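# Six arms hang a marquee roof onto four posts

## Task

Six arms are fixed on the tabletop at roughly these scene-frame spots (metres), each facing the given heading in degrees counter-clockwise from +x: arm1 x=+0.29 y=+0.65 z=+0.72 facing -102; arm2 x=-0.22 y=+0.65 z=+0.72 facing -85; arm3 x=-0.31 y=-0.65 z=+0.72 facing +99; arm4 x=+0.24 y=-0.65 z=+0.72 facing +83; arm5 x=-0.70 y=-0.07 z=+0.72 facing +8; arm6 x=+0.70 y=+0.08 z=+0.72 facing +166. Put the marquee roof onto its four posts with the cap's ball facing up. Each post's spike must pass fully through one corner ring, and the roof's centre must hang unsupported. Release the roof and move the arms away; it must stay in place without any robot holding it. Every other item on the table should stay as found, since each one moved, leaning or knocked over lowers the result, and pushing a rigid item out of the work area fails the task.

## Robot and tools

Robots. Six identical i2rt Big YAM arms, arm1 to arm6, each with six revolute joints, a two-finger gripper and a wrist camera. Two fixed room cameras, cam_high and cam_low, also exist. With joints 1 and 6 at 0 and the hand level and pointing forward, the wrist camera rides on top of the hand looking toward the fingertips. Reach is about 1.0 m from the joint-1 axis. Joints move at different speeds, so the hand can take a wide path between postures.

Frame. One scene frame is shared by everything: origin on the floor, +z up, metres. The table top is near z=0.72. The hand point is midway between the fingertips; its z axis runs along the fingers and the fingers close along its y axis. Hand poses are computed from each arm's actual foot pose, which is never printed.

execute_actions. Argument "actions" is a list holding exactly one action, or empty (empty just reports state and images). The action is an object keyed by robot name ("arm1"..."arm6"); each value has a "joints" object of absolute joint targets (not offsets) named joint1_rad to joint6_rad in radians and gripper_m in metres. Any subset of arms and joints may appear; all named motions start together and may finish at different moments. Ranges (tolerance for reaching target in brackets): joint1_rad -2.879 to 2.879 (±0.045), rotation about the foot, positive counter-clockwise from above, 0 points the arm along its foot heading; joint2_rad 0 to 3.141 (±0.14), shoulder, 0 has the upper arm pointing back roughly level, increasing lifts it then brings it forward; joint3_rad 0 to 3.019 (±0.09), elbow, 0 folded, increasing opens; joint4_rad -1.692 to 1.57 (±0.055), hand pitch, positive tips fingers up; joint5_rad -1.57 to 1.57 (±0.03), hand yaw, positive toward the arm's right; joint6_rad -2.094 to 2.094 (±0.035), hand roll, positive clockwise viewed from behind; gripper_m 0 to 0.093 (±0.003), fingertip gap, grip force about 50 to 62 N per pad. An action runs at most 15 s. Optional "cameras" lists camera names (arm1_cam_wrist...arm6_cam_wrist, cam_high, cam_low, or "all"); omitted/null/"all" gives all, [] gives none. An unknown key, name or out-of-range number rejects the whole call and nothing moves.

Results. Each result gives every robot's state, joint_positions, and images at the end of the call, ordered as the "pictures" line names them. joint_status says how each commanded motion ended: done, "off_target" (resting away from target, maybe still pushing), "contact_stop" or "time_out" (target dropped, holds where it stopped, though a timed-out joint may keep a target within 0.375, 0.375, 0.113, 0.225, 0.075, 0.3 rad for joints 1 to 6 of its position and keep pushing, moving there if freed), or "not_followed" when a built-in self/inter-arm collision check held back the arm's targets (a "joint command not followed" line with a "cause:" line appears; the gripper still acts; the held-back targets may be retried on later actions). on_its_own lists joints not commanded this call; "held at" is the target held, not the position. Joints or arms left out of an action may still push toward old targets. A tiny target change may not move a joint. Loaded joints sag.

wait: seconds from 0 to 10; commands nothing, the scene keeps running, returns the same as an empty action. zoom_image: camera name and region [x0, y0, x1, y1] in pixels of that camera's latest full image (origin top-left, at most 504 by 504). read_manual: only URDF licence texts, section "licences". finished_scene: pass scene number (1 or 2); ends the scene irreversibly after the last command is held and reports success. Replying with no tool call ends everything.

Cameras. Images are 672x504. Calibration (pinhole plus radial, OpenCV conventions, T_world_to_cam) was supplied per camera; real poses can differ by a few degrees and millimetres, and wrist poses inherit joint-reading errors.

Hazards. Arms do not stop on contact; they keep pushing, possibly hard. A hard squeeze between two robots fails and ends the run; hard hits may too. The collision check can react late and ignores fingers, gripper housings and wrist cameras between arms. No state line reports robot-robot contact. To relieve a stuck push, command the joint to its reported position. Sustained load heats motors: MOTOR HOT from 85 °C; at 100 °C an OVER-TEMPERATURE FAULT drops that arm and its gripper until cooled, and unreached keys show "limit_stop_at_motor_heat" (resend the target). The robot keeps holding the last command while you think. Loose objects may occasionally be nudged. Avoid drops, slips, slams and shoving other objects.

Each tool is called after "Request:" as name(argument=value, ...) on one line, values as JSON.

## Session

Request:
execute_actions(actions=[])

Scene clock: 0.00 s.
Motor temperatures (°C, as the motors report them): arm1=[22 20 23 22 23 22] | arm2=[23 22 24 21 23 24] | arm3=[20 20 23 21 23 21] | arm4=[20 22 23 23 23 23] | arm5=[20 22 23 23 23 21] | arm6=[21 22 24 23 20 23]
arm1.joint_positions: joint1_rad=+0.250 joint2_rad=+0.416 joint3_rad=+0.550 joint4_rad=-1.257 joint5_rad=+0.191 joint6_rad=-0.399 gripper_m=+0.094
arm1.joint_status: not commanded
arm1.hand: x=+0.2692 y=+0.4624 z=+0.9684 quat_wxyz=(-0.062, -0.524, -0.817, +0.232) (m; scene frame)
arm2.joint_positions: joint1_rad=-0.335 joint2_rad=+0.517 joint3_rad=+0.386 joint4_rad=-1.016 joint5_rad=-0.238 joint6_rad=+0.306 gripper_m=+0.095
arm2.joint_status: not commanded
arm2.hand: x=-0.2217 y=+0.4403 z=+0.9252 quat_wxyz=(-0.227, -0.826, -0.514, +0.047) (m; scene frame)
arm3.joint_positions: joint1_rad=+0.107 joint2_rad=+0.344 joint3_rad=+0.661 joint4_rad=-1.387 joint5_rad=+0.285 joint6_rad=+0.505 gripper_m=+0.094
arm3.joint_status: not commanded
arm3.hand: x=-0.3086 y=-0.4804 z=+1.0339 quat_wxyz=(-0.223, +0.569, -0.770, -0.180) (m; scene frame)
arm4.joint_positions: joint1_rad=-0.210 joint2_rad=+0.454 joint3_rad=+0.469 joint4_rad=-1.103 joint5_rad=-0.136 joint6_rad=-0.543 gripper_m=+0.095
arm4.joint_status: not commanded
arm4.hand: x=+0.2807 y=-0.4454 z=+0.9440 quat_wxyz=(-0.198, +0.771, -0.588, -0.142) (m; scene frame)
arm5.joint_positions: joint1_rad=+0.396 joint2_rad=+0.391 joint3_rad=+0.589 joint4_rad=-1.302 joint5_rad=+0.085 joint6_rad=+0.263 gripper_m=+0.095
arm5.joint_status: not commanded
arm5.hand: x=-0.5355 y=+0.0058 z=+1.0187 quat_wxyz=(-0.235, +0.110, -0.965, -0.048) (m; scene frame)
arm6.joint_positions: joint1_rad=-0.298 joint2_rad=+0.494 joint3_rad=+0.452 joint4_rad=-1.055 joint5_rad=-0.296 joint6_rad=-0.186 gripper_m=+0.095
arm6.joint_status: not commanded
arm6.hand: x=+0.4987 y=+0.1555 z=+0.9369 quat_wxyz=(+0.046, +0.947, -0.157, -0.276) (m; scene frame)
pictures: arm1_cam_wrist, arm2_cam_wrist, arm3_cam_wrist, arm4_cam_wrist, arm5_cam_wrist, arm6_cam_wrist, cam_high, cam_low
Images, in order (width x height): arm1_cam_wrist 672x504, arm2_cam_wrist 672x504, arm3_cam_wrist 672x504, arm4_cam_wrist 672x504, arm5_cam_wrist 672x504, arm6_cam_wrist 672x504, cam_high 672x504, cam_low 672x504.

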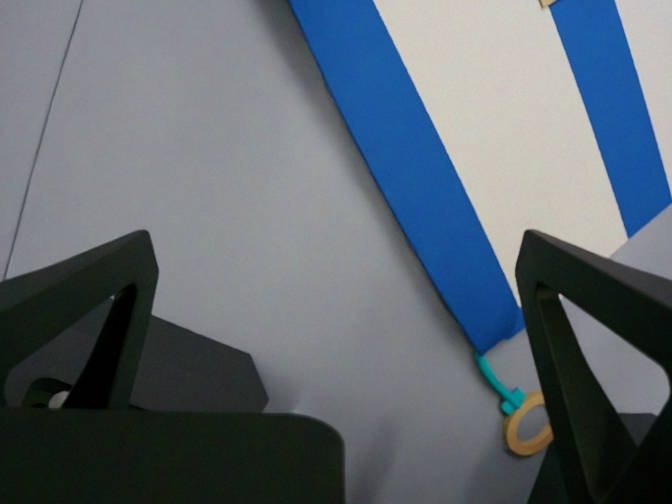

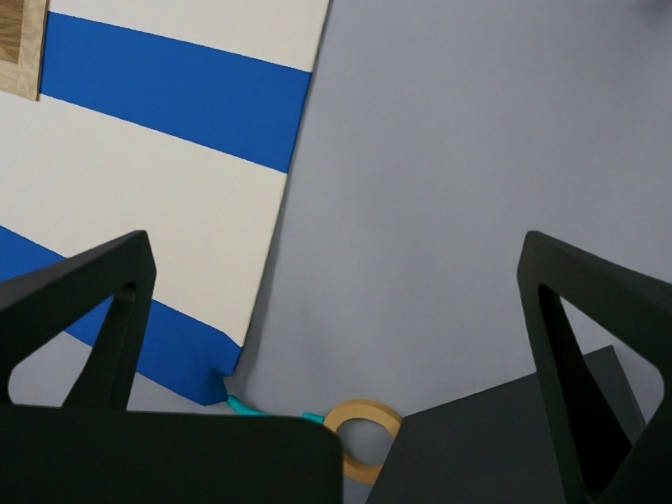

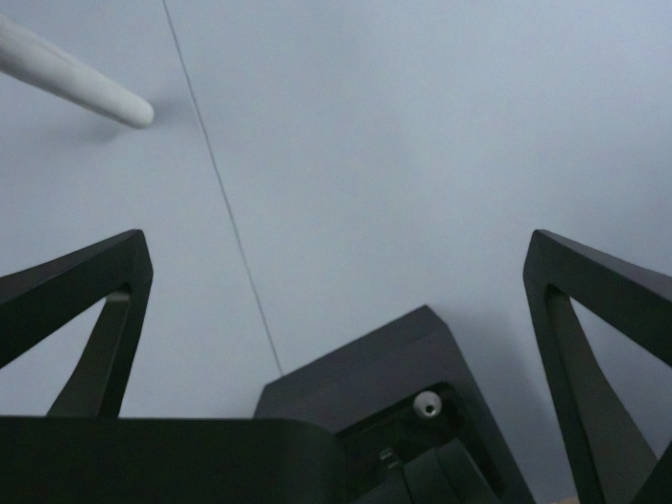

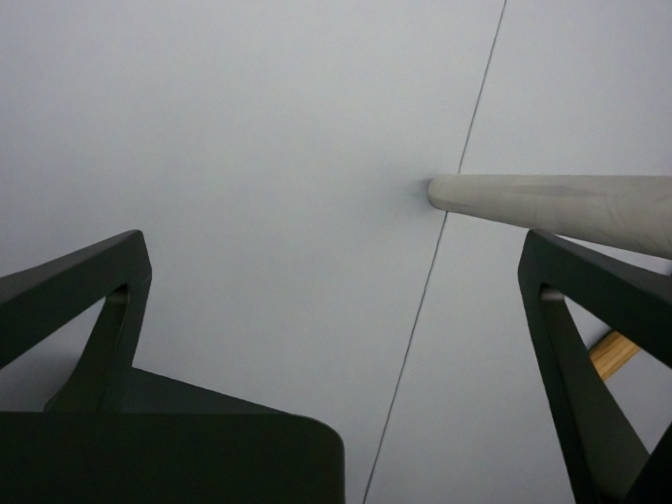

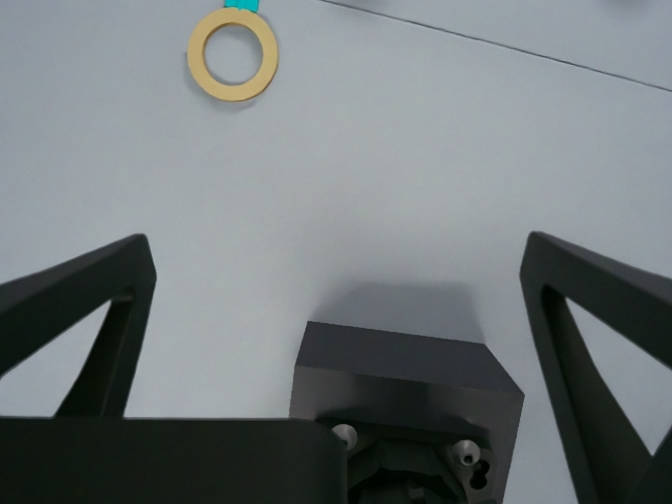

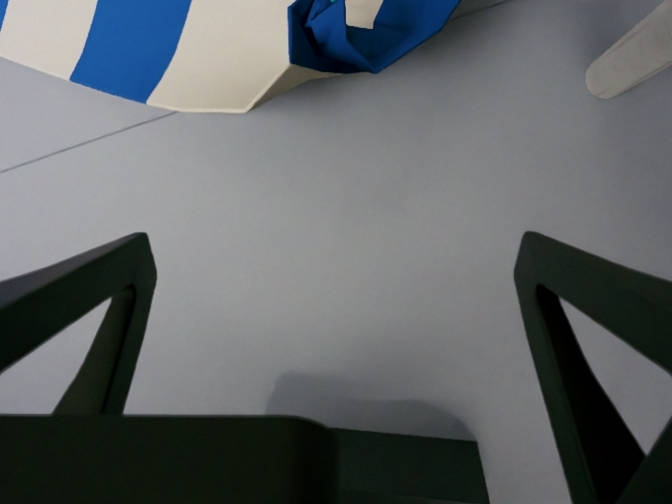

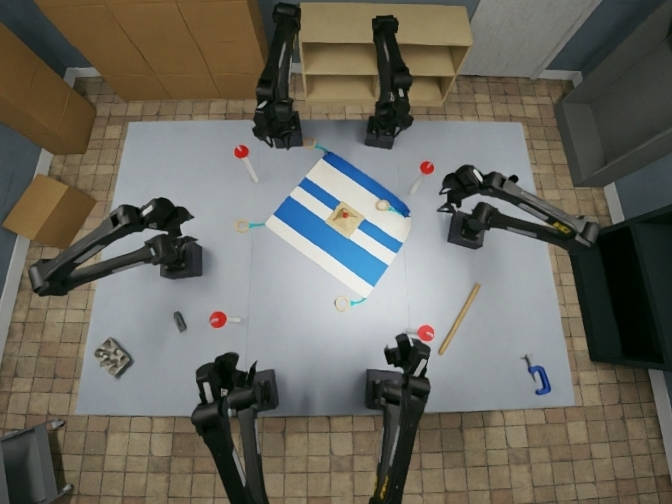

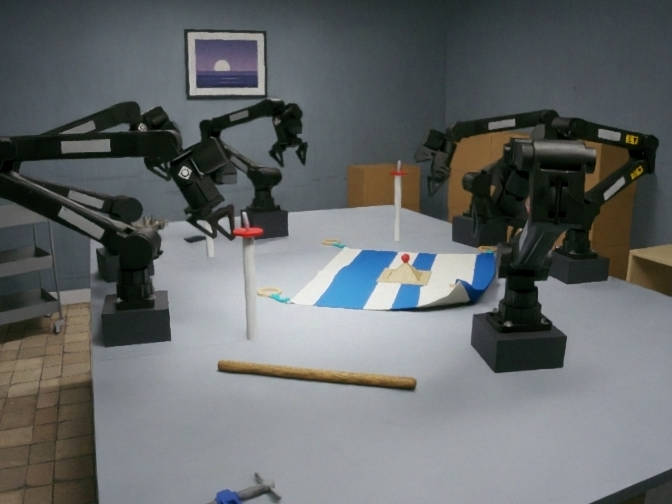

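Request:
zoom_image(camera="cam_high", region=[190, 120, 470, 360])

Region (190, 120, 470, 360) of cam_high's 672x504 image, scaled by 1.800, with more detail than that image has; it fills the top 432 rows of this view, and the rest is white.

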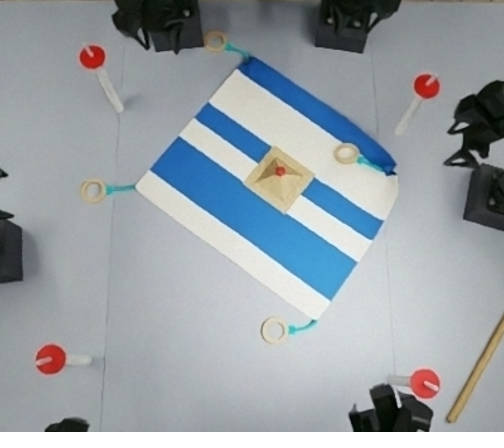

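Request:
execute_actions(actions=[{"arm1":{"joints":{"joint1_rad":0.0,"joint2_rad":0.2,"joint4_rad":-1.6}},"arm3":{"joints":{"joint1_rad":-0.3,"joint2_rad":0.2,"joint3_rad":0.5,"joint4_rad":-1.6}},"arm4":{"joints":{"joint1_rad":0.527,"joint2_rad":1.622,"joint3_rad":1.005,"joint4_rad":-0.945,"joint5_rad":0,"joint6_rad":1.9}},"arm5":{"joints":{"joint1_rad":0.53,"joint2_rad":1.44,"joint3_rad":0.74,"joint4_rad":-0.845,"joint5_rad":0,"joint6_rad":0.64}},"arm6":{"joints":{"joint1_rad":-0.035,"joint2_rad":1.655,"joint3_rad":1.09,"joint4_rad":-0.985,"joint5_rad":0,"joint6_rad":0.1}}}], cameras=["arm4_cam_wrist","arm5_cam_wrist","arm6_cam_wrist"])

Scene clock: 6.33 s.
Motor temperatures (°C, as the motors report them): arm1=[22 20 25 22 23 22] | arm2=[23 22 27 21 23 24] | arm3=[20 20 26 21 23 21] | arm4=[20 23 25 23 23 23] | arm5=[20 22 25 23 23 21] | arm6=[21 23 26 23 20 23]
arm1.joint_positions: joint1_rad=+0.008 joint2_rad=+0.207 joint3_rad=+0.550 joint4_rad=-1.585 joint5_rad=+0.191 joint6_rad=-0.399 gripper_m=+0.094
arm1.joint_status: all done
arm1.hand: x=+0.2382 y=+0.5544 z=+0.9631 quat_wxyz=(-0.004, -0.621, -0.761, +0.186) (m; scene frame)
arm2.joint_positions: joint1_rad=-0.335 joint2_rad=+0.517 joint3_rad=+0.386 joint4_rad=-1.016 joint5_rad=-0.238 joint6_rad=+0.306 gripper_m=+0.095
arm2.joint_status: not commanded
arm2.hand: x=-0.2217 y=+0.4403 z=+0.9252 quat_wxyz=(-0.227, -0.826, -0.514, +0.047) (m; scene frame)
arm3.joint_positions: joint1_rad=-0.294 joint2_rad=+0.200 joint3_rad=+0.504 joint4_rad=-1.585 joint5_rad=+0.285 joint6_rad=+0.505 gripper_m=+0.094
arm3.joint_status: all done
arm3.hand: x=-0.2496 y=-0.5618 z=+0.9588 quat_wxyz=(-0.198, +0.427, -0.881, -0.047) (m; scene frame)
arm4.joint_positions: joint1_rad=+0.528 joint2_rad=+1.612 joint3_rad=+0.990 joint4_rad=-0.948 joint5_rad=+0.001 joint6_rad=+1.885 gripper_m=+0.095
arm4.joint_status: all done
arm4.hand: x=+0.0677 y=-0.2714 z=+0.8325 quat_wxyz=(-0.002, +0.057, -0.998, +0.003) (m; scene frame)
arm5.joint_positions: joint1_rad=+0.524 joint2_rad=+1.425 joint3_rad=+0.711 joint4_rad=-0.862 joint5_rad=+0.004 joint6_rad=+0.633 gripper_m=+0.095
arm5.joint_status: all done
arm5.hand: x=-0.4415 y=+0.1203 z=+0.8452 quat_wxyz=(-0.005, +0.002, -1.000, +0.004) (m; scene frame)
arm6.joint_positions: joint1_rad=-0.043 joint2_rad=+1.659 joint3_rad=+1.058 joint4_rad=-0.984 joint5_rad=-0.003 joint6_rad=+0.090 gripper_m=+0.095
arm6.joint_status: all done
arm6.hand: x=+0.2897 y=+0.2211 z=+0.8378 quat_wxyz=(+0.004, +0.978, -0.209, +0.000) (m; scene frame)
pictures: arm4_cam_wrist, arm5_cam_wrist, arm6_cam_wrist
camera_calibration (this result's frames):
arm4_cam_wrist: T_world_to_cam=[[0.121902, -0.992486, 0.0105214, -0.287937], [-0.801872, -0.0922317, 0.590334, -0.458257], [-0.584928, -0.0803998, -0.807091, 0.813849], [0, 0, 0, 1]] pos_world=[0.14368, -0.262607, 0.930404]
arm5_cam_wrist: T_world_to_cam=[[-0.0100122, -0.99995, -0.000805918, 0.114383], [-0.819943, 0.00774855, 0.572393, -0.839761], [-0.572358, 0.00639175, -0.819979, 0.560365], [0, 0, 0, 1]] pos_world=[-0.366681, 0.117303, 0.940253]
arm6_cam_wrist: T_world_to_cam=[[0.408145, 0.912902, -0.00514992, -0.317701], [0.742524, -0.328679, 0.583634, -0.627723], [0.531108, -0.242031, -0.812, 0.706664], [0, 0, 0, 1]] pos_world=[0.220453, 0.254746, 0.938536]
Images, in order (width x height): arm4_cam_wrist 672x504, arm5_cam_wrist 672x504, arm6_cam_wrist 672x504.

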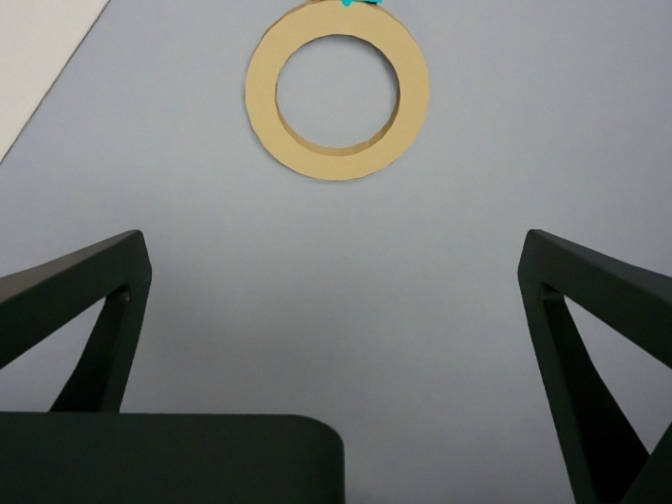

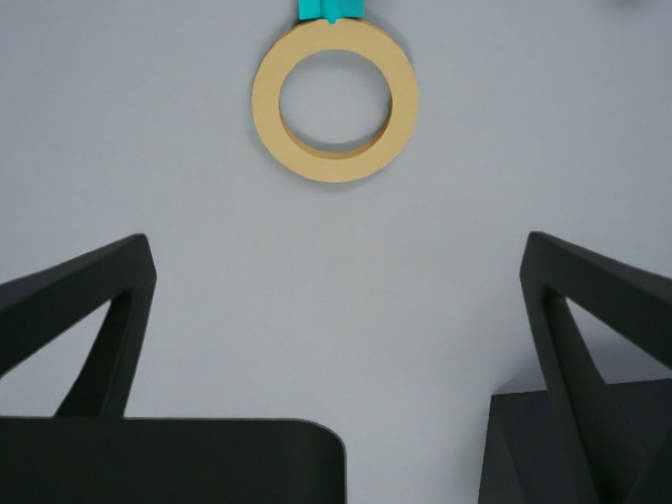

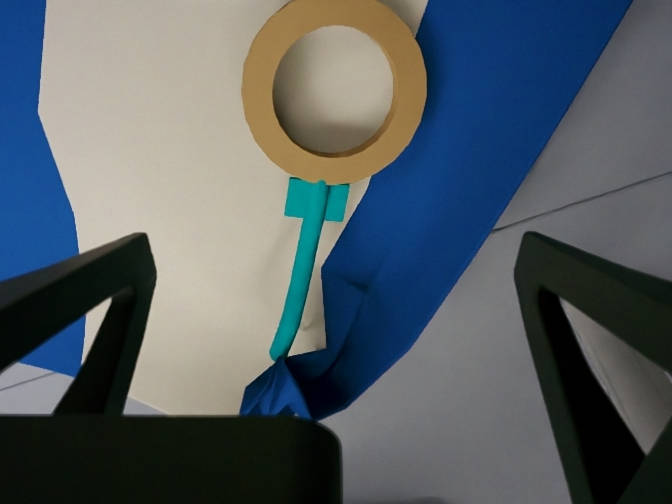

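Request:
execute_actions(actions=[{"arm4":{"joints":{"joint1_rad":0.505,"joint2_rad":1.795,"joint3_rad":0.896,"joint4_rad":-0.652}},"arm5":{"joints":{"joint1_rad":0.504,"joint2_rad":1.73,"joint3_rad":0.636,"joint4_rad":-0.455}},"arm6":{"joints":{"joint2_rad":1.832,"joint3_rad":1.002,"joint4_rad":-0.722}}}], cameras=["arm4_cam_wrist","arm5_cam_wrist","arm6_cam_wrist"])

Scene clock: 9.20 s.
Motor temperatures (°C, as the motors report them): arm1=[22 20 26 22 23 22] | arm2=[23 22 28 21 23 24] | arm3=[20 20 26 21 23 21] | arm4=[20 23 25 23 23 23] | arm5=[20 23 26 23 23 21] | arm6=[21 23 27 23 20 23]
arm1.joint_positions: joint1_rad=+0.008 joint2_rad=+0.207 joint3_rad=+0.550 joint4_rad=-1.585 joint5_rad=+0.191 joint6_rad=-0.399 gripper_m=+0.094
arm1.joint_status: not commanded
arm1.hand: x=+0.2382 y=+0.5544 z=+0.9631 quat_wxyz=(-0.004, -0.621, -0.761, +0.186) (m; scene frame)
arm2.joint_positions: joint1_rad=-0.335 joint2_rad=+0.517 joint3_rad=+0.386 joint4_rad=-1.016 joint5_rad=-0.238 joint6_rad=+0.306 gripper_m=+0.095
arm2.joint_status: not commanded
arm2.hand: x=-0.2217 y=+0.4403 z=+0.9252 quat_wxyz=(-0.227, -0.826, -0.514, +0.047) (m; scene frame)
arm3.joint_positions: joint1_rad=-0.294 joint2_rad=+0.200 joint3_rad=+0.504 joint4_rad=-1.585 joint5_rad=+0.285 joint6_rad=+0.505 gripper_m=+0.094
arm3.joint_status: not commanded
arm3.hand: x=-0.2496 y=-0.5618 z=+0.9588 quat_wxyz=(-0.198, +0.427, -0.881, -0.047) (m; scene frame)
arm4.joint_positions: joint1_rad=+0.516 joint2_rad=+1.785 joint3_rad=+0.900 joint4_rad=-0.667 joint5_rad=+0.001 joint6_rad=+1.887 gripper_m=+0.095
arm4.joint_status: all done
arm4.hand: x=+0.0729 y=-0.2703 z=+0.7399 quat_wxyz=(+0.001, +0.050, -0.999, -0.005) (m; scene frame)
arm5.joint_positions: joint1_rad=+0.515 joint2_rad=+1.723 joint3_rad=+0.640 joint4_rad=-0.473 joint5_rad=+0.004 joint6_rad=+0.633 gripper_m=+0.095
arm5.joint_status: all done
arm5.hand: x=-0.4321 y=+0.1223 z=+0.7374 quat_wxyz=(-0.013, -0.002, -1.000, -0.002) (m; scene frame)
arm6.joint_positions: joint1_rad=-0.043 joint2_rad=+1.846 joint3_rad=+0.993 joint4_rad=-0.732 joint5_rad=-0.003 joint6_rad=+0.090 gripper_m=+0.095
arm6.joint_status: all done
arm6.hand: x=+0.2849 y=+0.2223 z=+0.7411 quat_wxyz=(+0.004, +0.978, -0.209, +0.000) (m; scene frame)
pictures: arm4_cam_wrist, arm5_cam_wrist, arm6_cam_wrist
camera_calibration (this result's frames):
arm4_cam_wrist: T_world_to_cam=[[0.107903, -0.994134, -0.00744782, -0.272652], [-0.79888, -0.0911642, 0.594541, -0.402386], [-0.591732, -0.0582027, -0.804031, 0.746505], [0, 0, 0, 1]] pos_world=[0.149693, -0.264287, 0.837417]
arm5_cam_wrist: T_world_to_cam=[[-0.0192885, -0.999728, -0.0131127, 0.12145], [-0.82909, 0.00866365, 0.559048, -0.764677], [-0.558782, 0.0216548, -0.829032, 0.487972], [0, 0, 0, 1]] pos_world=[-0.358974, 0.117475, 0.833628]
arm6_cam_wrist: T_world_to_cam=[[0.408145, 0.912902, -0.00525222, -0.317221], [0.743153, -0.3289, 0.582708, -0.566708], [0.530228, -0.241732, -0.812665, 0.631665], [0, 0, 0, 1]] pos_world=[0.215697, 0.255895, 0.841891]
Images, in order (width x height): arm4_cam_wrist 672x504, arm5_cam_wrist 672x504, arm6_cam_wrist 672x504.

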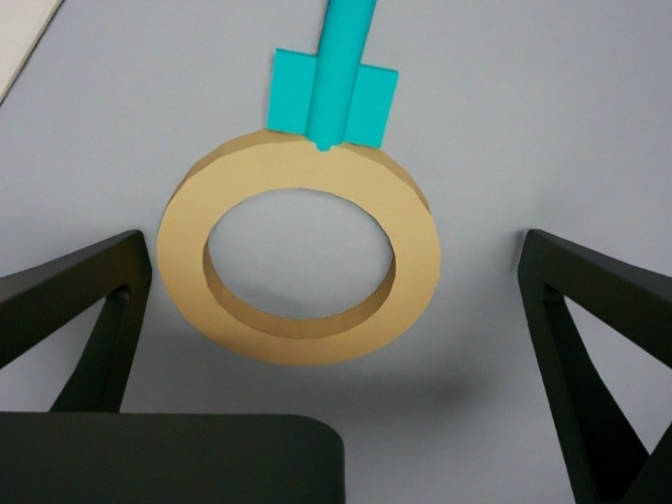

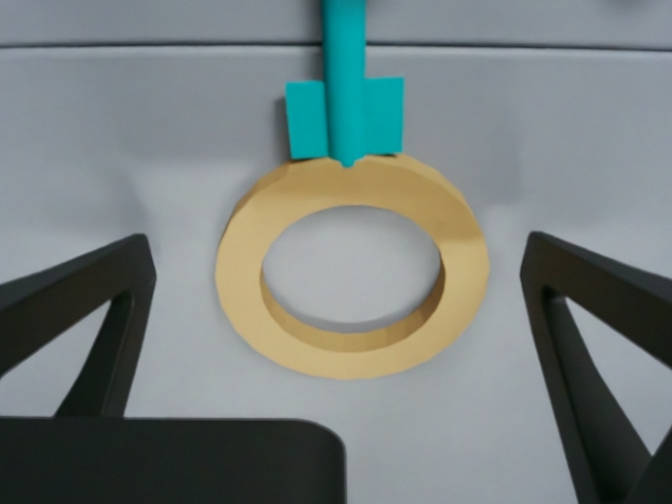

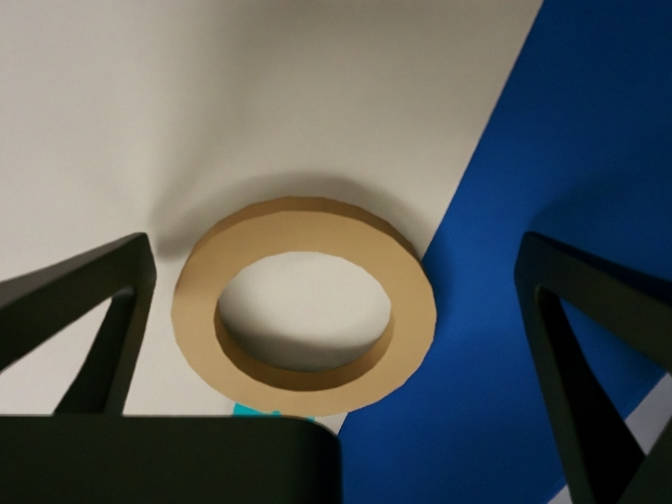

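Request:
execute_actions(actions=[{"arm4":{"joints":{"joint2_rad":1.82,"joint4_rad":-0.63}},"arm5":{"joints":{"joint2_rad":1.77}},"arm6":{"joints":{"joint1_rad":-0.015,"joint4_rad":-0.8}}}], cameras=["arm4_cam_wrist","arm5_cam_wrist","arm6_cam_wrist"])

Scene clock: 10.60 s.
Motor temperatures (°C, as the motors report them): arm1=[22 20 26 22 23 22] | arm2=[23 22 28 21 23 24] | arm3=[20 20 26 21 23 21] | arm4=[20 23 25 23 23 23] | arm5=[20 23 26 23 23 21] | arm6=[21 23 27 23 20 23]
arm1.joint_positions: joint1_rad=+0.008 joint2_rad=+0.207 joint3_rad=+0.550 joint4_rad=-1.585 joint5_rad=+0.191 joint6_rad=-0.399 gripper_m=+0.094
arm1.joint_status: not commanded
arm1.hand: x=+0.2382 y=+0.5544 z=+0.9631 quat_wxyz=(-0.004, -0.621, -0.761, +0.186) (m; scene frame)
arm2.joint_positions: joint1_rad=-0.335 joint2_rad=+0.517 joint3_rad=+0.386 joint4_rad=-1.016 joint5_rad=-0.238 joint6_rad=+0.306 gripper_m=+0.095
arm2.joint_status: not commanded
arm2.hand: x=-0.2217 y=+0.4403 z=+0.9252 quat_wxyz=(-0.227, -0.826, -0.514, +0.047) (m; scene frame)
arm3.joint_positions: joint1_rad=-0.294 joint2_rad=+0.200 joint3_rad=+0.504 joint4_rad=-1.585 joint5_rad=+0.285 joint6_rad=+0.505 gripper_m=+0.094
arm3.joint_status: not commanded
arm3.hand: x=-0.2496 y=-0.5618 z=+0.9588 quat_wxyz=(-0.198, +0.427, -0.881, -0.047) (m; scene frame)
arm4.joint_positions: joint1_rad=+0.516 joint2_rad=+1.796 joint3_rad=+0.900 joint4_rad=-0.646 joint5_rad=+0.001 joint6_rad=+1.887 gripper_m=+0.095
arm4.joint_status: all done
arm4.hand: x=+0.0716 y=-0.2673 z=+0.7357 quat_wxyz=(+0.003, +0.050, -0.999, -0.010) (m; scene frame)
arm5.joint_positions: joint1_rad=+0.514 joint2_rad=+1.741 joint3_rad=+0.640 joint4_rad=-0.471 joint5_rad=+0.003 joint6_rad=+0.634 gripper_m=+0.095
arm5.joint_status: all done
arm5.hand: x=-0.4350 y=+0.1200 z=+0.7318 quat_wxyz=(-0.006, -0.004, -1.000, +0.002) (m; scene frame)
arm6.joint_positions: joint1_rad=-0.024 joint2_rad=+1.846 joint3_rad=+0.993 joint4_rad=-0.792 joint5_rad=-0.003 joint6_rad=+0.091 gripper_m=+0.095
arm6.joint_status: all done
arm6.hand: x=+0.2962 y=+0.2099 z=+0.7416 quat_wxyz=(+0.007, +0.979, -0.200, +0.030) (m; scene frame)
pictures: arm4_cam_wrist, arm5_cam_wrist, arm6_cam_wrist
camera_calibration (this result's frames):
arm4_cam_wrist: T_world_to_cam=[[0.107855, -0.99401, -0.0176257, -0.262077], [-0.796308, -0.0969904, 0.597065, -0.404219], [-0.595199, -0.0503609, -0.801999, 0.743322], [0, 0, 0, 1]] pos_world=[0.148808, -0.262278, 0.832869]
arm5_cam_wrist: T_world_to_cam=[[-0.0218, -0.999755, -0.00392666, 0.111197], [-0.821007, 0.0156608, 0.570703, -0.769706], [-0.570501, 0.0156651, -0.821147, 0.47164], [0, 0, 0, 1]] pos_world=[-0.360439, 0.115836, 0.826996]
arm6_cam_wrist: T_world_to_cam=[[0.390875, 0.920443, 0.000734229, -0.311471], [0.714618, -0.303972, 0.630017, -0.611398], [0.580118, -0.245734, -0.776581, 0.582336], [0, 0, 0, 1]] pos_world=[0.220839, 0.243943, 0.837651]
Images, in order (width x height): arm4_cam_wrist 672x504, arm5_cam_wrist 672x504, arm6_cam_wrist 672x504.

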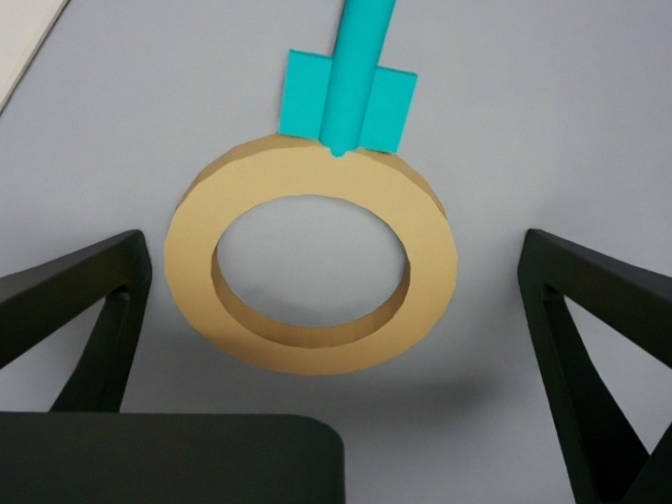

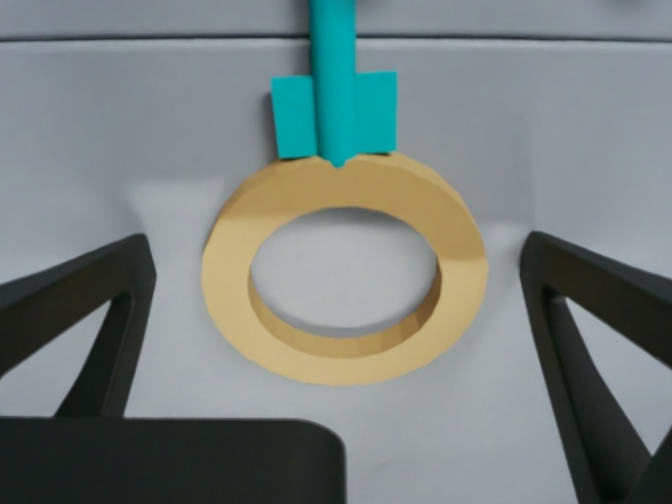

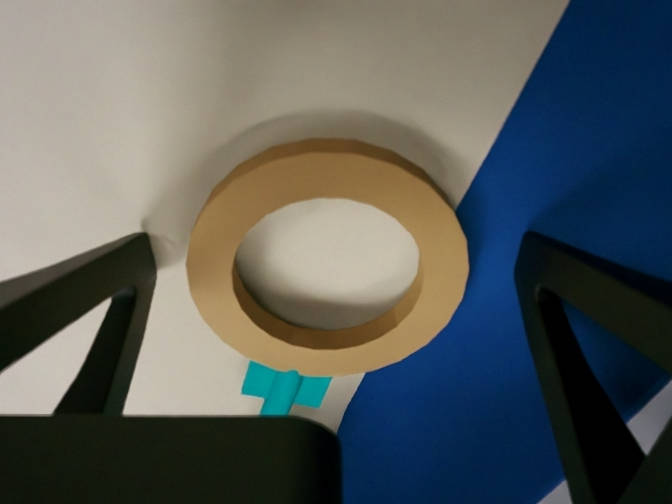

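Request:
execute_actions(actions=[{"arm4":{"joints":{"joint2_rad":1.8,"gripper_m":0.05}},"arm5":{"joints":{"joint2_rad":1.745,"gripper_m":0.05}},"arm6":{"joints":{"gripper_m":0.05}}}], cameras=[])

Request:
execute_actions(actions=[{"arm4":{"joints":{"joint1_rad":0.3,"joint2_rad":1.63,"joint3_rad":1.02,"joint4_rad":-0.96,"joint6_rad":0.8}},"arm5":{"joints":{"joint1_rad":0.3,"joint2_rad":1.5,"joint3_rad":0.82,"joint4_rad":-0.88,"joint6_rad":0.3}},"arm6":{"joints":{"joint2_rad":1.56,"joint3_rad":0.97,"joint4_rad":-1.02,"joint6_rad":0.7}}}], cameras=["arm6_cam_wrist","cam_high"])

Scene clock: 12.93 s.
Motor temperatures (°C, as the motors report them): arm1=[22 20 27 22 23 22] | arm2=[23 22 29 21 23 24] | arm3=[20 20 27 21 23 21] | arm4=[20 23 25 23 23 23] | arm5=[20 23 25 23 23 21] | arm6=[21 23 27 23 20 23]
arm1.joint_positions: joint1_rad=+0.008 joint2_rad=+0.207 joint3_rad=+0.550 joint4_rad=-1.585 joint5_rad=+0.191 joint6_rad=-0.399 gripper_m=+0.094
arm1.joint_status: not commanded
arm1.hand: x=+0.2382 y=+0.5544 z=+0.9631 quat_wxyz=(-0.004, -0.621, -0.761, +0.186) (m; scene frame)
arm2.joint_positions: joint1_rad=-0.335 joint2_rad=+0.517 joint3_rad=+0.386 joint4_rad=-1.016 joint5_rad=-0.238 joint6_rad=+0.306 gripper_m=+0.095
arm2.joint_status: not commanded
arm2.hand: x=-0.2217 y=+0.4403 z=+0.9252 quat_wxyz=(-0.227, -0.826, -0.514, +0.047) (m; scene frame)
arm3.joint_positions: joint1_rad=-0.294 joint2_rad=+0.200 joint3_rad=+0.504 joint4_rad=-1.585 joint5_rad=+0.285 joint6_rad=+0.505 gripper_m=+0.094
arm3.joint_status: not commanded
arm3.hand: x=-0.2496 y=-0.5618 z=+0.9588 quat_wxyz=(-0.198, +0.427, -0.881, -0.047) (m; scene frame)
arm4.joint_positions: joint1_rad=+0.516 joint2_rad=+1.796 joint3_rad=+0.900 joint4_rad=-0.645 joint5_rad=+0.001 joint6_rad=+1.887 gripper_m=+0.068
arm4.joint_status: gripper_m off_target (ended at +0.068, target +0.050); the others done
arm4.hand: x=+0.0716 y=-0.2673 z=+0.7357 quat_wxyz=(+0.003, +0.050, -0.999, -0.011) (m; scene frame)
arm5.joint_positions: joint1_rad=+0.514 joint2_rad=+1.741 joint3_rad=+0.640 joint4_rad=-0.471 joint5_rad=+0.002 joint6_rad=+0.634 gripper_m=+0.067
arm5.joint_status: gripper_m off_target (ended at +0.067, target +0.050); the others done
arm5.hand: x=-0.4349 y=+0.1203 z=+0.7318 quat_wxyz=(-0.006, -0.004, -1.000, +0.001) (m; scene frame)
arm6.joint_positions: joint1_rad=-0.024 joint2_rad=+1.846 joint3_rad=+0.993 joint4_rad=-0.792 joint5_rad=-0.002 joint6_rad=+0.091 gripper_m=+0.067
arm6.joint_status: gripper_m off_target (ended at +0.067, target +0.050)
arm6.hand: x=+0.2963 y=+0.2100 z=+0.7416 quat_wxyz=(+0.007, +0.979, -0.200, +0.030) (m; scene frame)
pictures: none
No camera images: the call's "cameras" was empty. Leave "cameras" out to get every camera's image.

Scene clock: 14.87 s.
Motor temperatures (°C, as the motors report them): arm1=[22 20 27 22 23 22] | arm2=[23 22 30 21 23 24] | arm3=[20 20 27 21 23 21] | arm4=[20 23 25 23 23 23] | arm5=[20 23 26 23 23 21] | arm6=[21 23 27 23 20 23]
arm1.joint_positions: joint1_rad=+0.008 joint2_rad=+0.207 joint3_rad=+0.550 joint4_rad=-1.585 joint5_rad=+0.191 joint6_rad=-0.399 gripper_m=+0.094
arm1.joint_status: not commanded
arm1.hand: x=+0.2382 y=+0.5544 z=+0.9631 quat_wxyz=(-0.004, -0.621, -0.761, +0.186) (m; scene frame)
arm2.joint_positions: joint1_rad=-0.335 joint2_rad=+0.517 joint3_rad=+0.386 joint4_rad=-1.016 joint5_rad=-0.238 joint6_rad=+0.306 gripper_m=+0.095
arm2.joint_status: not commanded
arm2.hand: x=-0.2217 y=+0.4403 z=+0.9252 quat_wxyz=(-0.227, -0.826, -0.514, +0.047) (m; scene frame)
arm3.joint_positions: joint1_rad=-0.294 joint2_rad=+0.200 joint3_rad=+0.504 joint4_rad=-1.585 joint5_rad=+0.285 joint6_rad=+0.505 gripper_m=+0.094
arm3.joint_status: not commanded
arm3.hand: x=-0.2496 y=-0.5618 z=+0.9588 quat_wxyz=(-0.198, +0.427, -0.881, -0.047) (m; scene frame)
arm4.joint_positions: joint1_rad=+0.288 joint2_rad=+1.609 joint3_rad=+1.002 joint4_rad=-0.945 joint5_rad=+0.001 joint6_rad=+0.815 gripper_m=+0.068
arm4.joint_status: all done
arm4.hand: x=+0.1613 y=-0.2345 z=+0.8379 quat_wxyz=(-0.003, +0.455, -0.891, -0.005) (m; scene frame)
arm5.joint_positions: joint1_rad=+0.293 joint2_rad=+1.477 joint3_rad=+0.813 joint4_rad=-0.863 joint5_rad=+0.002 joint6_rad=+0.307 gripper_m=+0.067
arm5.joint_status: all done
arm5.hand: x=-0.3641 y=+0.0739 z=+0.8600 quat_wxyz=(-0.027, +0.050, -0.998, -0.006) (m; scene frame)
arm6.joint_positions: joint1_rad=-0.024 joint2_rad=+1.549 joint3_rad=+0.963 joint4_rad=-1.012 joint5_rad=-0.002 joint6_rad=+0.690 gripper_m=+0.067
arm6.joint_status: all done
arm6.hand: x=+0.3266 y=+0.2007 z=+0.8511 quat_wxyz=(+0.002, +0.877, -0.480, +0.008) (m; scene frame)
pictures: arm6_cam_wrist, cam_high
camera_calibration (this result's frames):
arm6_cam_wrist: T_world_to_cam=[[0.841968, 0.539492, 0.00623819, -0.390526], [0.430849, -0.679282, 0.594092, -0.506322], [0.324745, -0.497519, -0.804373, 0.805091], [0, 0, 0, 1]] pos_world=[0.285509, 0.267298, 0.950831]
Images, in order (width x height): arm6_cam_wrist 672x504, cam_high 672x504.

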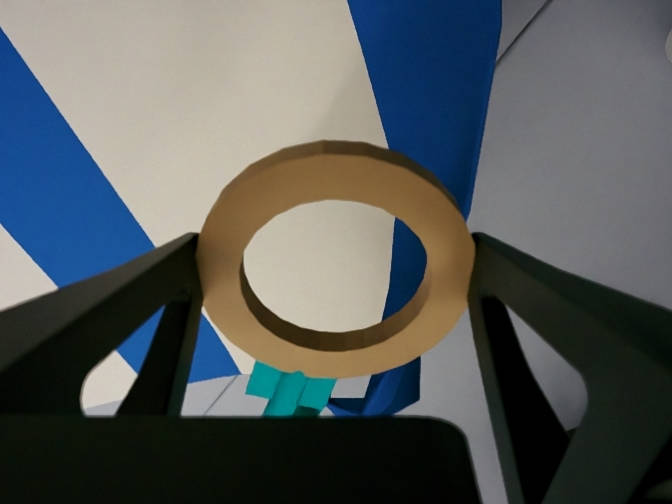

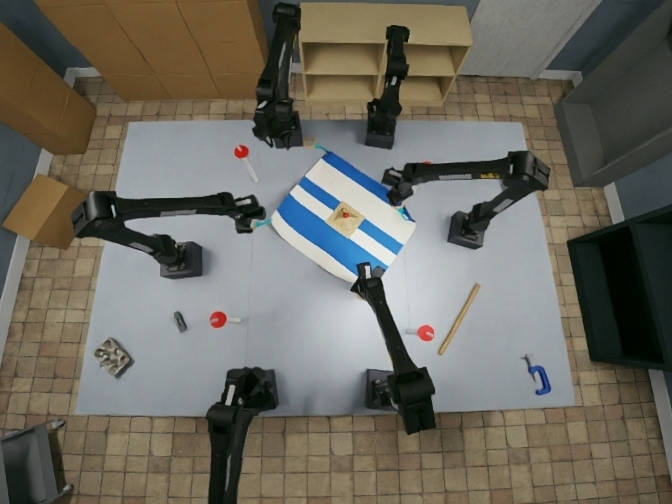

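Request:
execute_actions(actions=[{"arm4":{"joints":{"joint1_rad":0.08,"joint2_rad":1.468,"joint3_rad":0.84,"joint6_rad":-0.5}},"arm5":{"joints":{"joint1_rad":-0.42,"joint6_rad":-1.0}},"arm6":{"joints":{"joint1_rad":0.1,"joint6_rad":1.4}},"arm2":{"joints":{"joint1_rad":0.3,"joint2_rad":1.0,"joint3_rad":0.75,"joint4_rad":-1.3,"joint5_rad":0,"joint6_rad":0}}}], cameras=["arm2_cam_wrist","cam_high","cam_low"])

Scene clock: 17.93 s.
Motor temperatures (°C, as the motors report them): arm1=[22 20 28 22 23 22] | arm2=[23 22 30 21 23 24] | arm3=[20 20 27 21 23 21] | arm4=[20 23 25 23 23 23] | arm5=[20 23 26 23 23 21] | arm6=[21 23 27 23 20 23]
arm1.joint_positions: joint1_rad=+0.008 joint2_rad=+0.207 joint3_rad=+0.550 joint4_rad=-1.585 joint5_rad=+0.191 joint6_rad=-0.399 gripper_m=+0.094
arm1.joint_status: not commanded
arm1.hand: x=+0.2382 y=+0.5544 z=+0.9631 quat_wxyz=(-0.004, -0.621, -0.761, +0.186) (m; scene frame)
arm2.joint_positions: joint1_rad=+0.290 joint2_rad=+0.997 joint3_rad=+0.717 joint4_rad=-1.288 joint5_rad=-0.004 joint6_rad=+0.012 gripper_m=+0.095
arm2.joint_status: all done
arm2.hand: x=-0.1209 y=+0.4285 z=+0.9519 quat_wxyz=(+0.001, -0.547, -0.837, -0.009) (m; scene frame)
arm3.joint_positions: joint1_rad=-0.294 joint2_rad=+0.200 joint3_rad=+0.504 joint4_rad=-1.585 joint5_rad=+0.285 joint6_rad=+0.505 gripper_m=+0.094
arm3.joint_status: not commanded
arm3.hand: x=-0.2496 y=-0.5618 z=+0.9588 quat_wxyz=(-0.198, +0.427, -0.881, -0.047) (m; scene frame)
arm4.joint_positions: joint1_rad=+0.069 joint2_rad=+1.462 joint3_rad=+0.853 joint4_rad=-0.949 joint5_rad=+0.001 joint6_rad=-0.485 gripper_m=+0.068
arm4.joint_status: all done
arm4.hand: x=+0.2515 y=-0.2851 z=+0.8460 quat_wxyz=(-0.004, +0.848, -0.530, +0.000) (m; scene frame)
arm5.joint_positions: joint1_rad=-0.417 joint2_rad=+1.477 joint3_rad=+0.813 joint4_rad=-0.863 joint5_rad=+0.001 joint6_rad=-0.992 gripper_m=+0.067
arm5.joint_status: all done
arm5.hand: x=-0.3516 y=-0.1802 z=+0.8602 quat_wxyz=(-0.023, +0.337, -0.941, +0.016) (m; scene frame)
arm6.joint_positions: joint1_rad=+0.105 joint2_rad=+1.549 joint3_rad=+0.963 joint4_rad=-1.012 joint5_rad=-0.001 joint6_rad=+1.390 gripper_m=+0.067
arm6.joint_status: all done
arm6.hand: x=+0.3143 y=+0.1521 z=+0.8513 quat_wxyz=(-0.002, +0.706, -0.708, +0.007) (m; scene frame)
pictures: arm2_cam_wrist, cam_high, cam_low
camera_calibration (this result's frames):
arm2_cam_wrist: T_world_to_cam=[[-0.911039, -0.411477, -0.0263682, 0.0920461], [-0.345817, 0.727704, 0.592332, -0.910176], [-0.224543, 0.548756, -0.805262, 0.624178], [0, 0, 0, 1]] pos_world=[-0.0907416, 0.357692, 1.04418]
Images, in order (width x height): arm2_cam_wrist 672x504, cam_high 672x504, cam_low 672x504.

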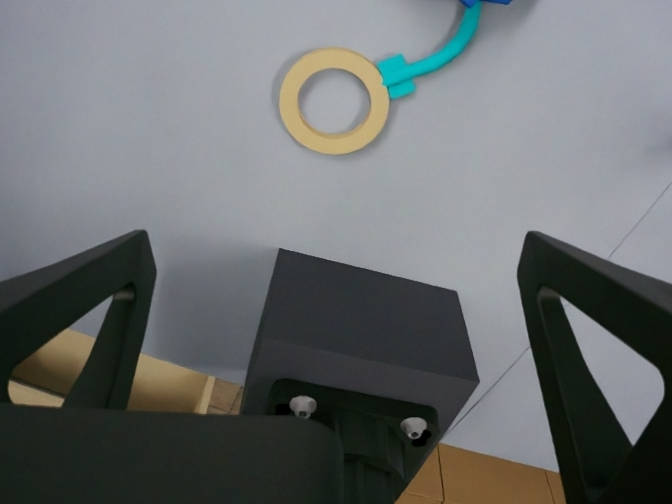

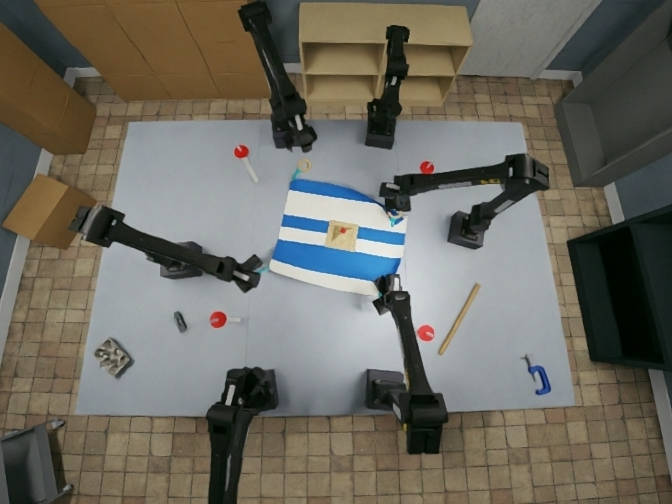

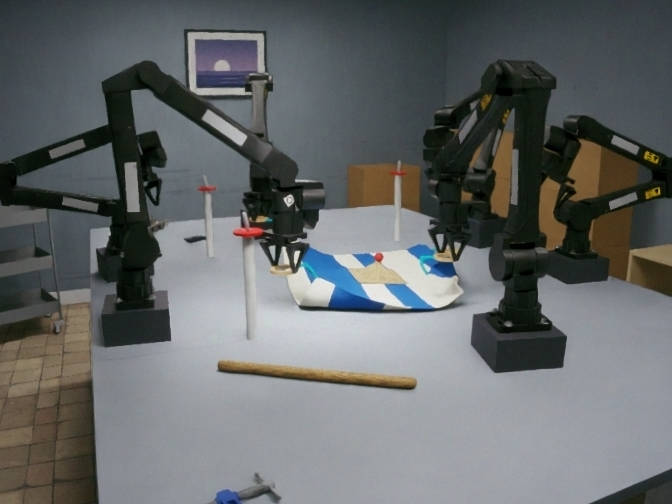

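Request:
execute_actions(actions=[{"arm2":{"joints":{"joint1_rad":0.335,"joint2_rad":1.356,"joint3_rad":0.33,"joint4_rad":-0.53,"joint6_rad":1.1}}}], cameras=["arm2_cam_wrist"])

Scene clock: 21.23 s.
Motor temperatures (°C, as the motors report them): arm1=[22 20 28 22 23 22] | arm2=[23 22 30 21 23 24] | arm3=[20 20 27 21 23 21] | arm4=[20 24 25 23 23 23] | arm5=[20 23 26 23 23 21] | arm6=[21 24 27 23 20 23]
arm1.joint_positions: joint1_rad=+0.008 joint2_rad=+0.207 joint3_rad=+0.550 joint4_rad=-1.585 joint5_rad=+0.191 joint6_rad=-0.399 gripper_m=+0.094
arm1.joint_status: not commanded
arm1.hand: x=+0.2382 y=+0.5544 z=+0.9631 quat_wxyz=(-0.004, -0.621, -0.761, +0.186) (m; scene frame)
arm2.joint_positions: joint1_rad=+0.324 joint2_rad=+1.355 joint3_rad=+0.321 joint4_rad=-0.543 joint5_rad=-0.003 joint6_rad=+1.088 gripper_m=+0.095
arm2.joint_status: all done
arm2.hand: x=-0.1307 y=+0.4710 z=+0.7596 quat_wxyz=(+0.010, -0.891, -0.454, -0.007) (m; scene frame)
arm3.joint_positions: joint1_rad=-0.294 joint2_rad=+0.200 joint3_rad=+0.504 joint4_rad=-1.585 joint5_rad=+0.285 joint6_rad=+0.505 gripper_m=+0.094
arm3.joint_status: not commanded
arm3.hand: x=-0.2496 y=-0.5618 z=+0.9588 quat_wxyz=(-0.198, +0.427, -0.881, -0.047) (m; scene frame)
arm4.joint_positions: joint1_rad=+0.069 joint2_rad=+1.462 joint3_rad=+0.853 joint4_rad=-0.949 joint5_rad=+0.001 joint6_rad=-0.486 gripper_m=+0.068
arm4.joint_status: not commanded
arm4.hand: x=+0.2515 y=-0.2851 z=+0.8460 quat_wxyz=(-0.004, +0.848, -0.529, +0.000) (m; scene frame)
arm5.joint_positions: joint1_rad=-0.417 joint2_rad=+1.477 joint3_rad=+0.813 joint4_rad=-0.863 joint5_rad=+0.001 joint6_rad=-0.992 gripper_m=+0.067
arm5.joint_status: not commanded
arm5.hand: x=-0.3516 y=-0.1802 z=+0.8602 quat_wxyz=(-0.023, +0.337, -0.941, +0.016) (m; scene frame)
arm6.joint_positions: joint1_rad=+0.105 joint2_rad=+1.549 joint3_rad=+0.963 joint4_rad=-1.012 joint5_rad=-0.001 joint6_rad=+1.390 gripper_m=+0.067
arm6.joint_status: not commanded
arm6.hand: x=+0.3143 y=+0.1521 z=+0.8513 quat_wxyz=(-0.002, +0.706, -0.708, +0.007) (m; scene frame)
pictures: arm2_cam_wrist
camera_calibration (this result's frames):
arm2_cam_wrist: T_world_to_cam=[[-0.814689, 0.579897, -0.00149354, -0.377734], [0.463061, 0.652095, 0.600289, -0.695343], [0.349079, 0.488357, -0.799782, 0.543044], [0, 0, 0, 1]] pos_world=[-0.175315, 0.407277, 0.851159]
Images, in order (width x height): arm2_cam_wrist 672x504.

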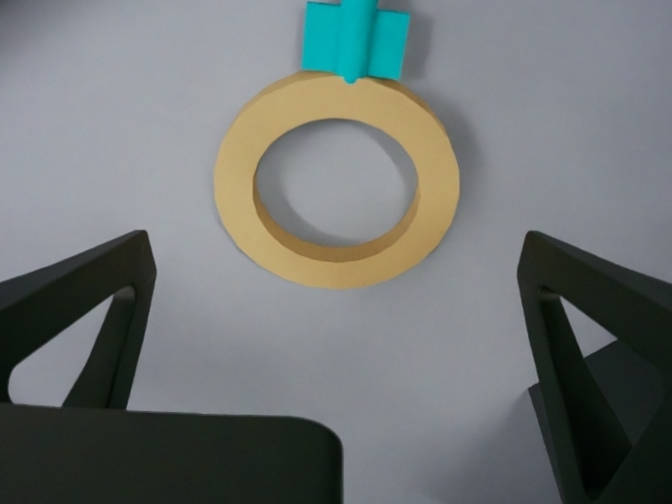

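Request:
execute_actions(actions=[{"arm2":{"joints":{"joint1_rad":0.305,"joint2_rad":1.51,"joint4_rad":-0.38}}}], cameras=["arm2_cam_wrist"])

Scene clock: 23.13 s.
Motor temperatures (°C, as the motors report them): arm1=[22 20 28 22 23 22] | arm2=[23 22 30 21 23 24] | arm3=[20 20 28 21 23 21] | arm4=[20 24 25 23 23 23] | arm5=[20 23 26 23 23 21] | arm6=[21 24 27 23 20 23]
arm1.joint_positions: joint1_rad=+0.008 joint2_rad=+0.207 joint3_rad=+0.550 joint4_rad=-1.585 joint5_rad=+0.191 joint6_rad=-0.399 gripper_m=+0.094
arm1.joint_status: not commanded
arm1.hand: x=+0.2382 y=+0.5544 z=+0.9631 quat_wxyz=(-0.004, -0.621, -0.761, +0.186) (m; scene frame)
arm2.joint_positions: joint1_rad=+0.320 joint2_rad=+1.504 joint3_rad=+0.321 joint4_rad=-0.394 joint5_rad=-0.003 joint6_rad=+1.089 gripper_m=+0.095
arm2.joint_status: all done
arm2.hand: x=-0.1285 y=+0.4654 z=+0.7320 quat_wxyz=(+0.010, -0.892, -0.452, -0.007) (m; scene frame)
arm3.joint_positions: joint1_rad=-0.294 joint2_rad=+0.200 joint3_rad=+0.504 joint4_rad=-1.585 joint5_rad=+0.285 joint6_rad=+0.505 gripper_m=+0.094
arm3.joint_status: not commanded
arm3.hand: x=-0.2496 y=-0.5618 z=+0.9588 quat_wxyz=(-0.198, +0.427, -0.881, -0.047) (m; scene frame)
arm4.joint_positions: joint1_rad=+0.069 joint2_rad=+1.462 joint3_rad=+0.853 joint4_rad=-0.949 joint5_rad=+0.001 joint6_rad=-0.486 gripper_m=+0.068
arm4.joint_status: not commanded
arm4.hand: x=+0.2515 y=-0.2851 z=+0.8460 quat_wxyz=(-0.004, +0.848, -0.529, +0.000) (m; scene frame)
arm5.joint_positions: joint1_rad=-0.417 joint2_rad=+1.477 joint3_rad=+0.813 joint4_rad=-0.863 joint5_rad=+0.001 joint6_rad=-0.992 gripper_m=+0.067
arm5.joint_status: not commanded
arm5.hand: x=-0.3516 y=-0.1802 z=+0.8602 quat_wxyz=(-0.023, +0.337, -0.941, +0.016) (m; scene frame)
arm6.joint_positions: joint1_rad=+0.105 joint2_rad=+1.549 joint3_rad=+0.963 joint4_rad=-1.012 joint5_rad=-0.001 joint6_rad=+1.390 gripper_m=+0.067
arm6.joint_status: not commanded
arm6.hand: x=+0.3143 y=+0.1521 z=+0.8513 quat_wxyz=(-0.002, +0.706, -0.708, +0.007) (m; scene frame)
pictures: arm2_cam_wrist
camera_calibration (this result's frames):
arm2_cam_wrist: T_world_to_cam=[[-0.812026, 0.583619, -0.00141834, -0.374208], [0.466089, 0.649958, 0.600263, -0.674686], [0.351247, 0.486768, -0.799801, 0.523985], [0, 0, 0, 1]] pos_world=[-0.173451, 0.401853, 0.823542]
Images, in order (width x height): arm2_cam_wrist 672x504.

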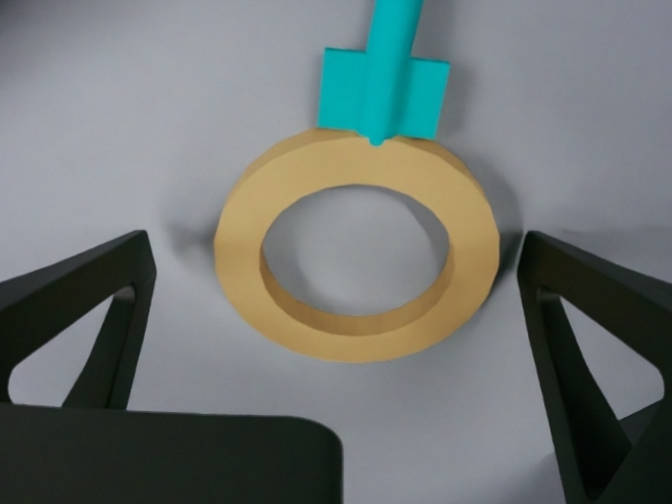

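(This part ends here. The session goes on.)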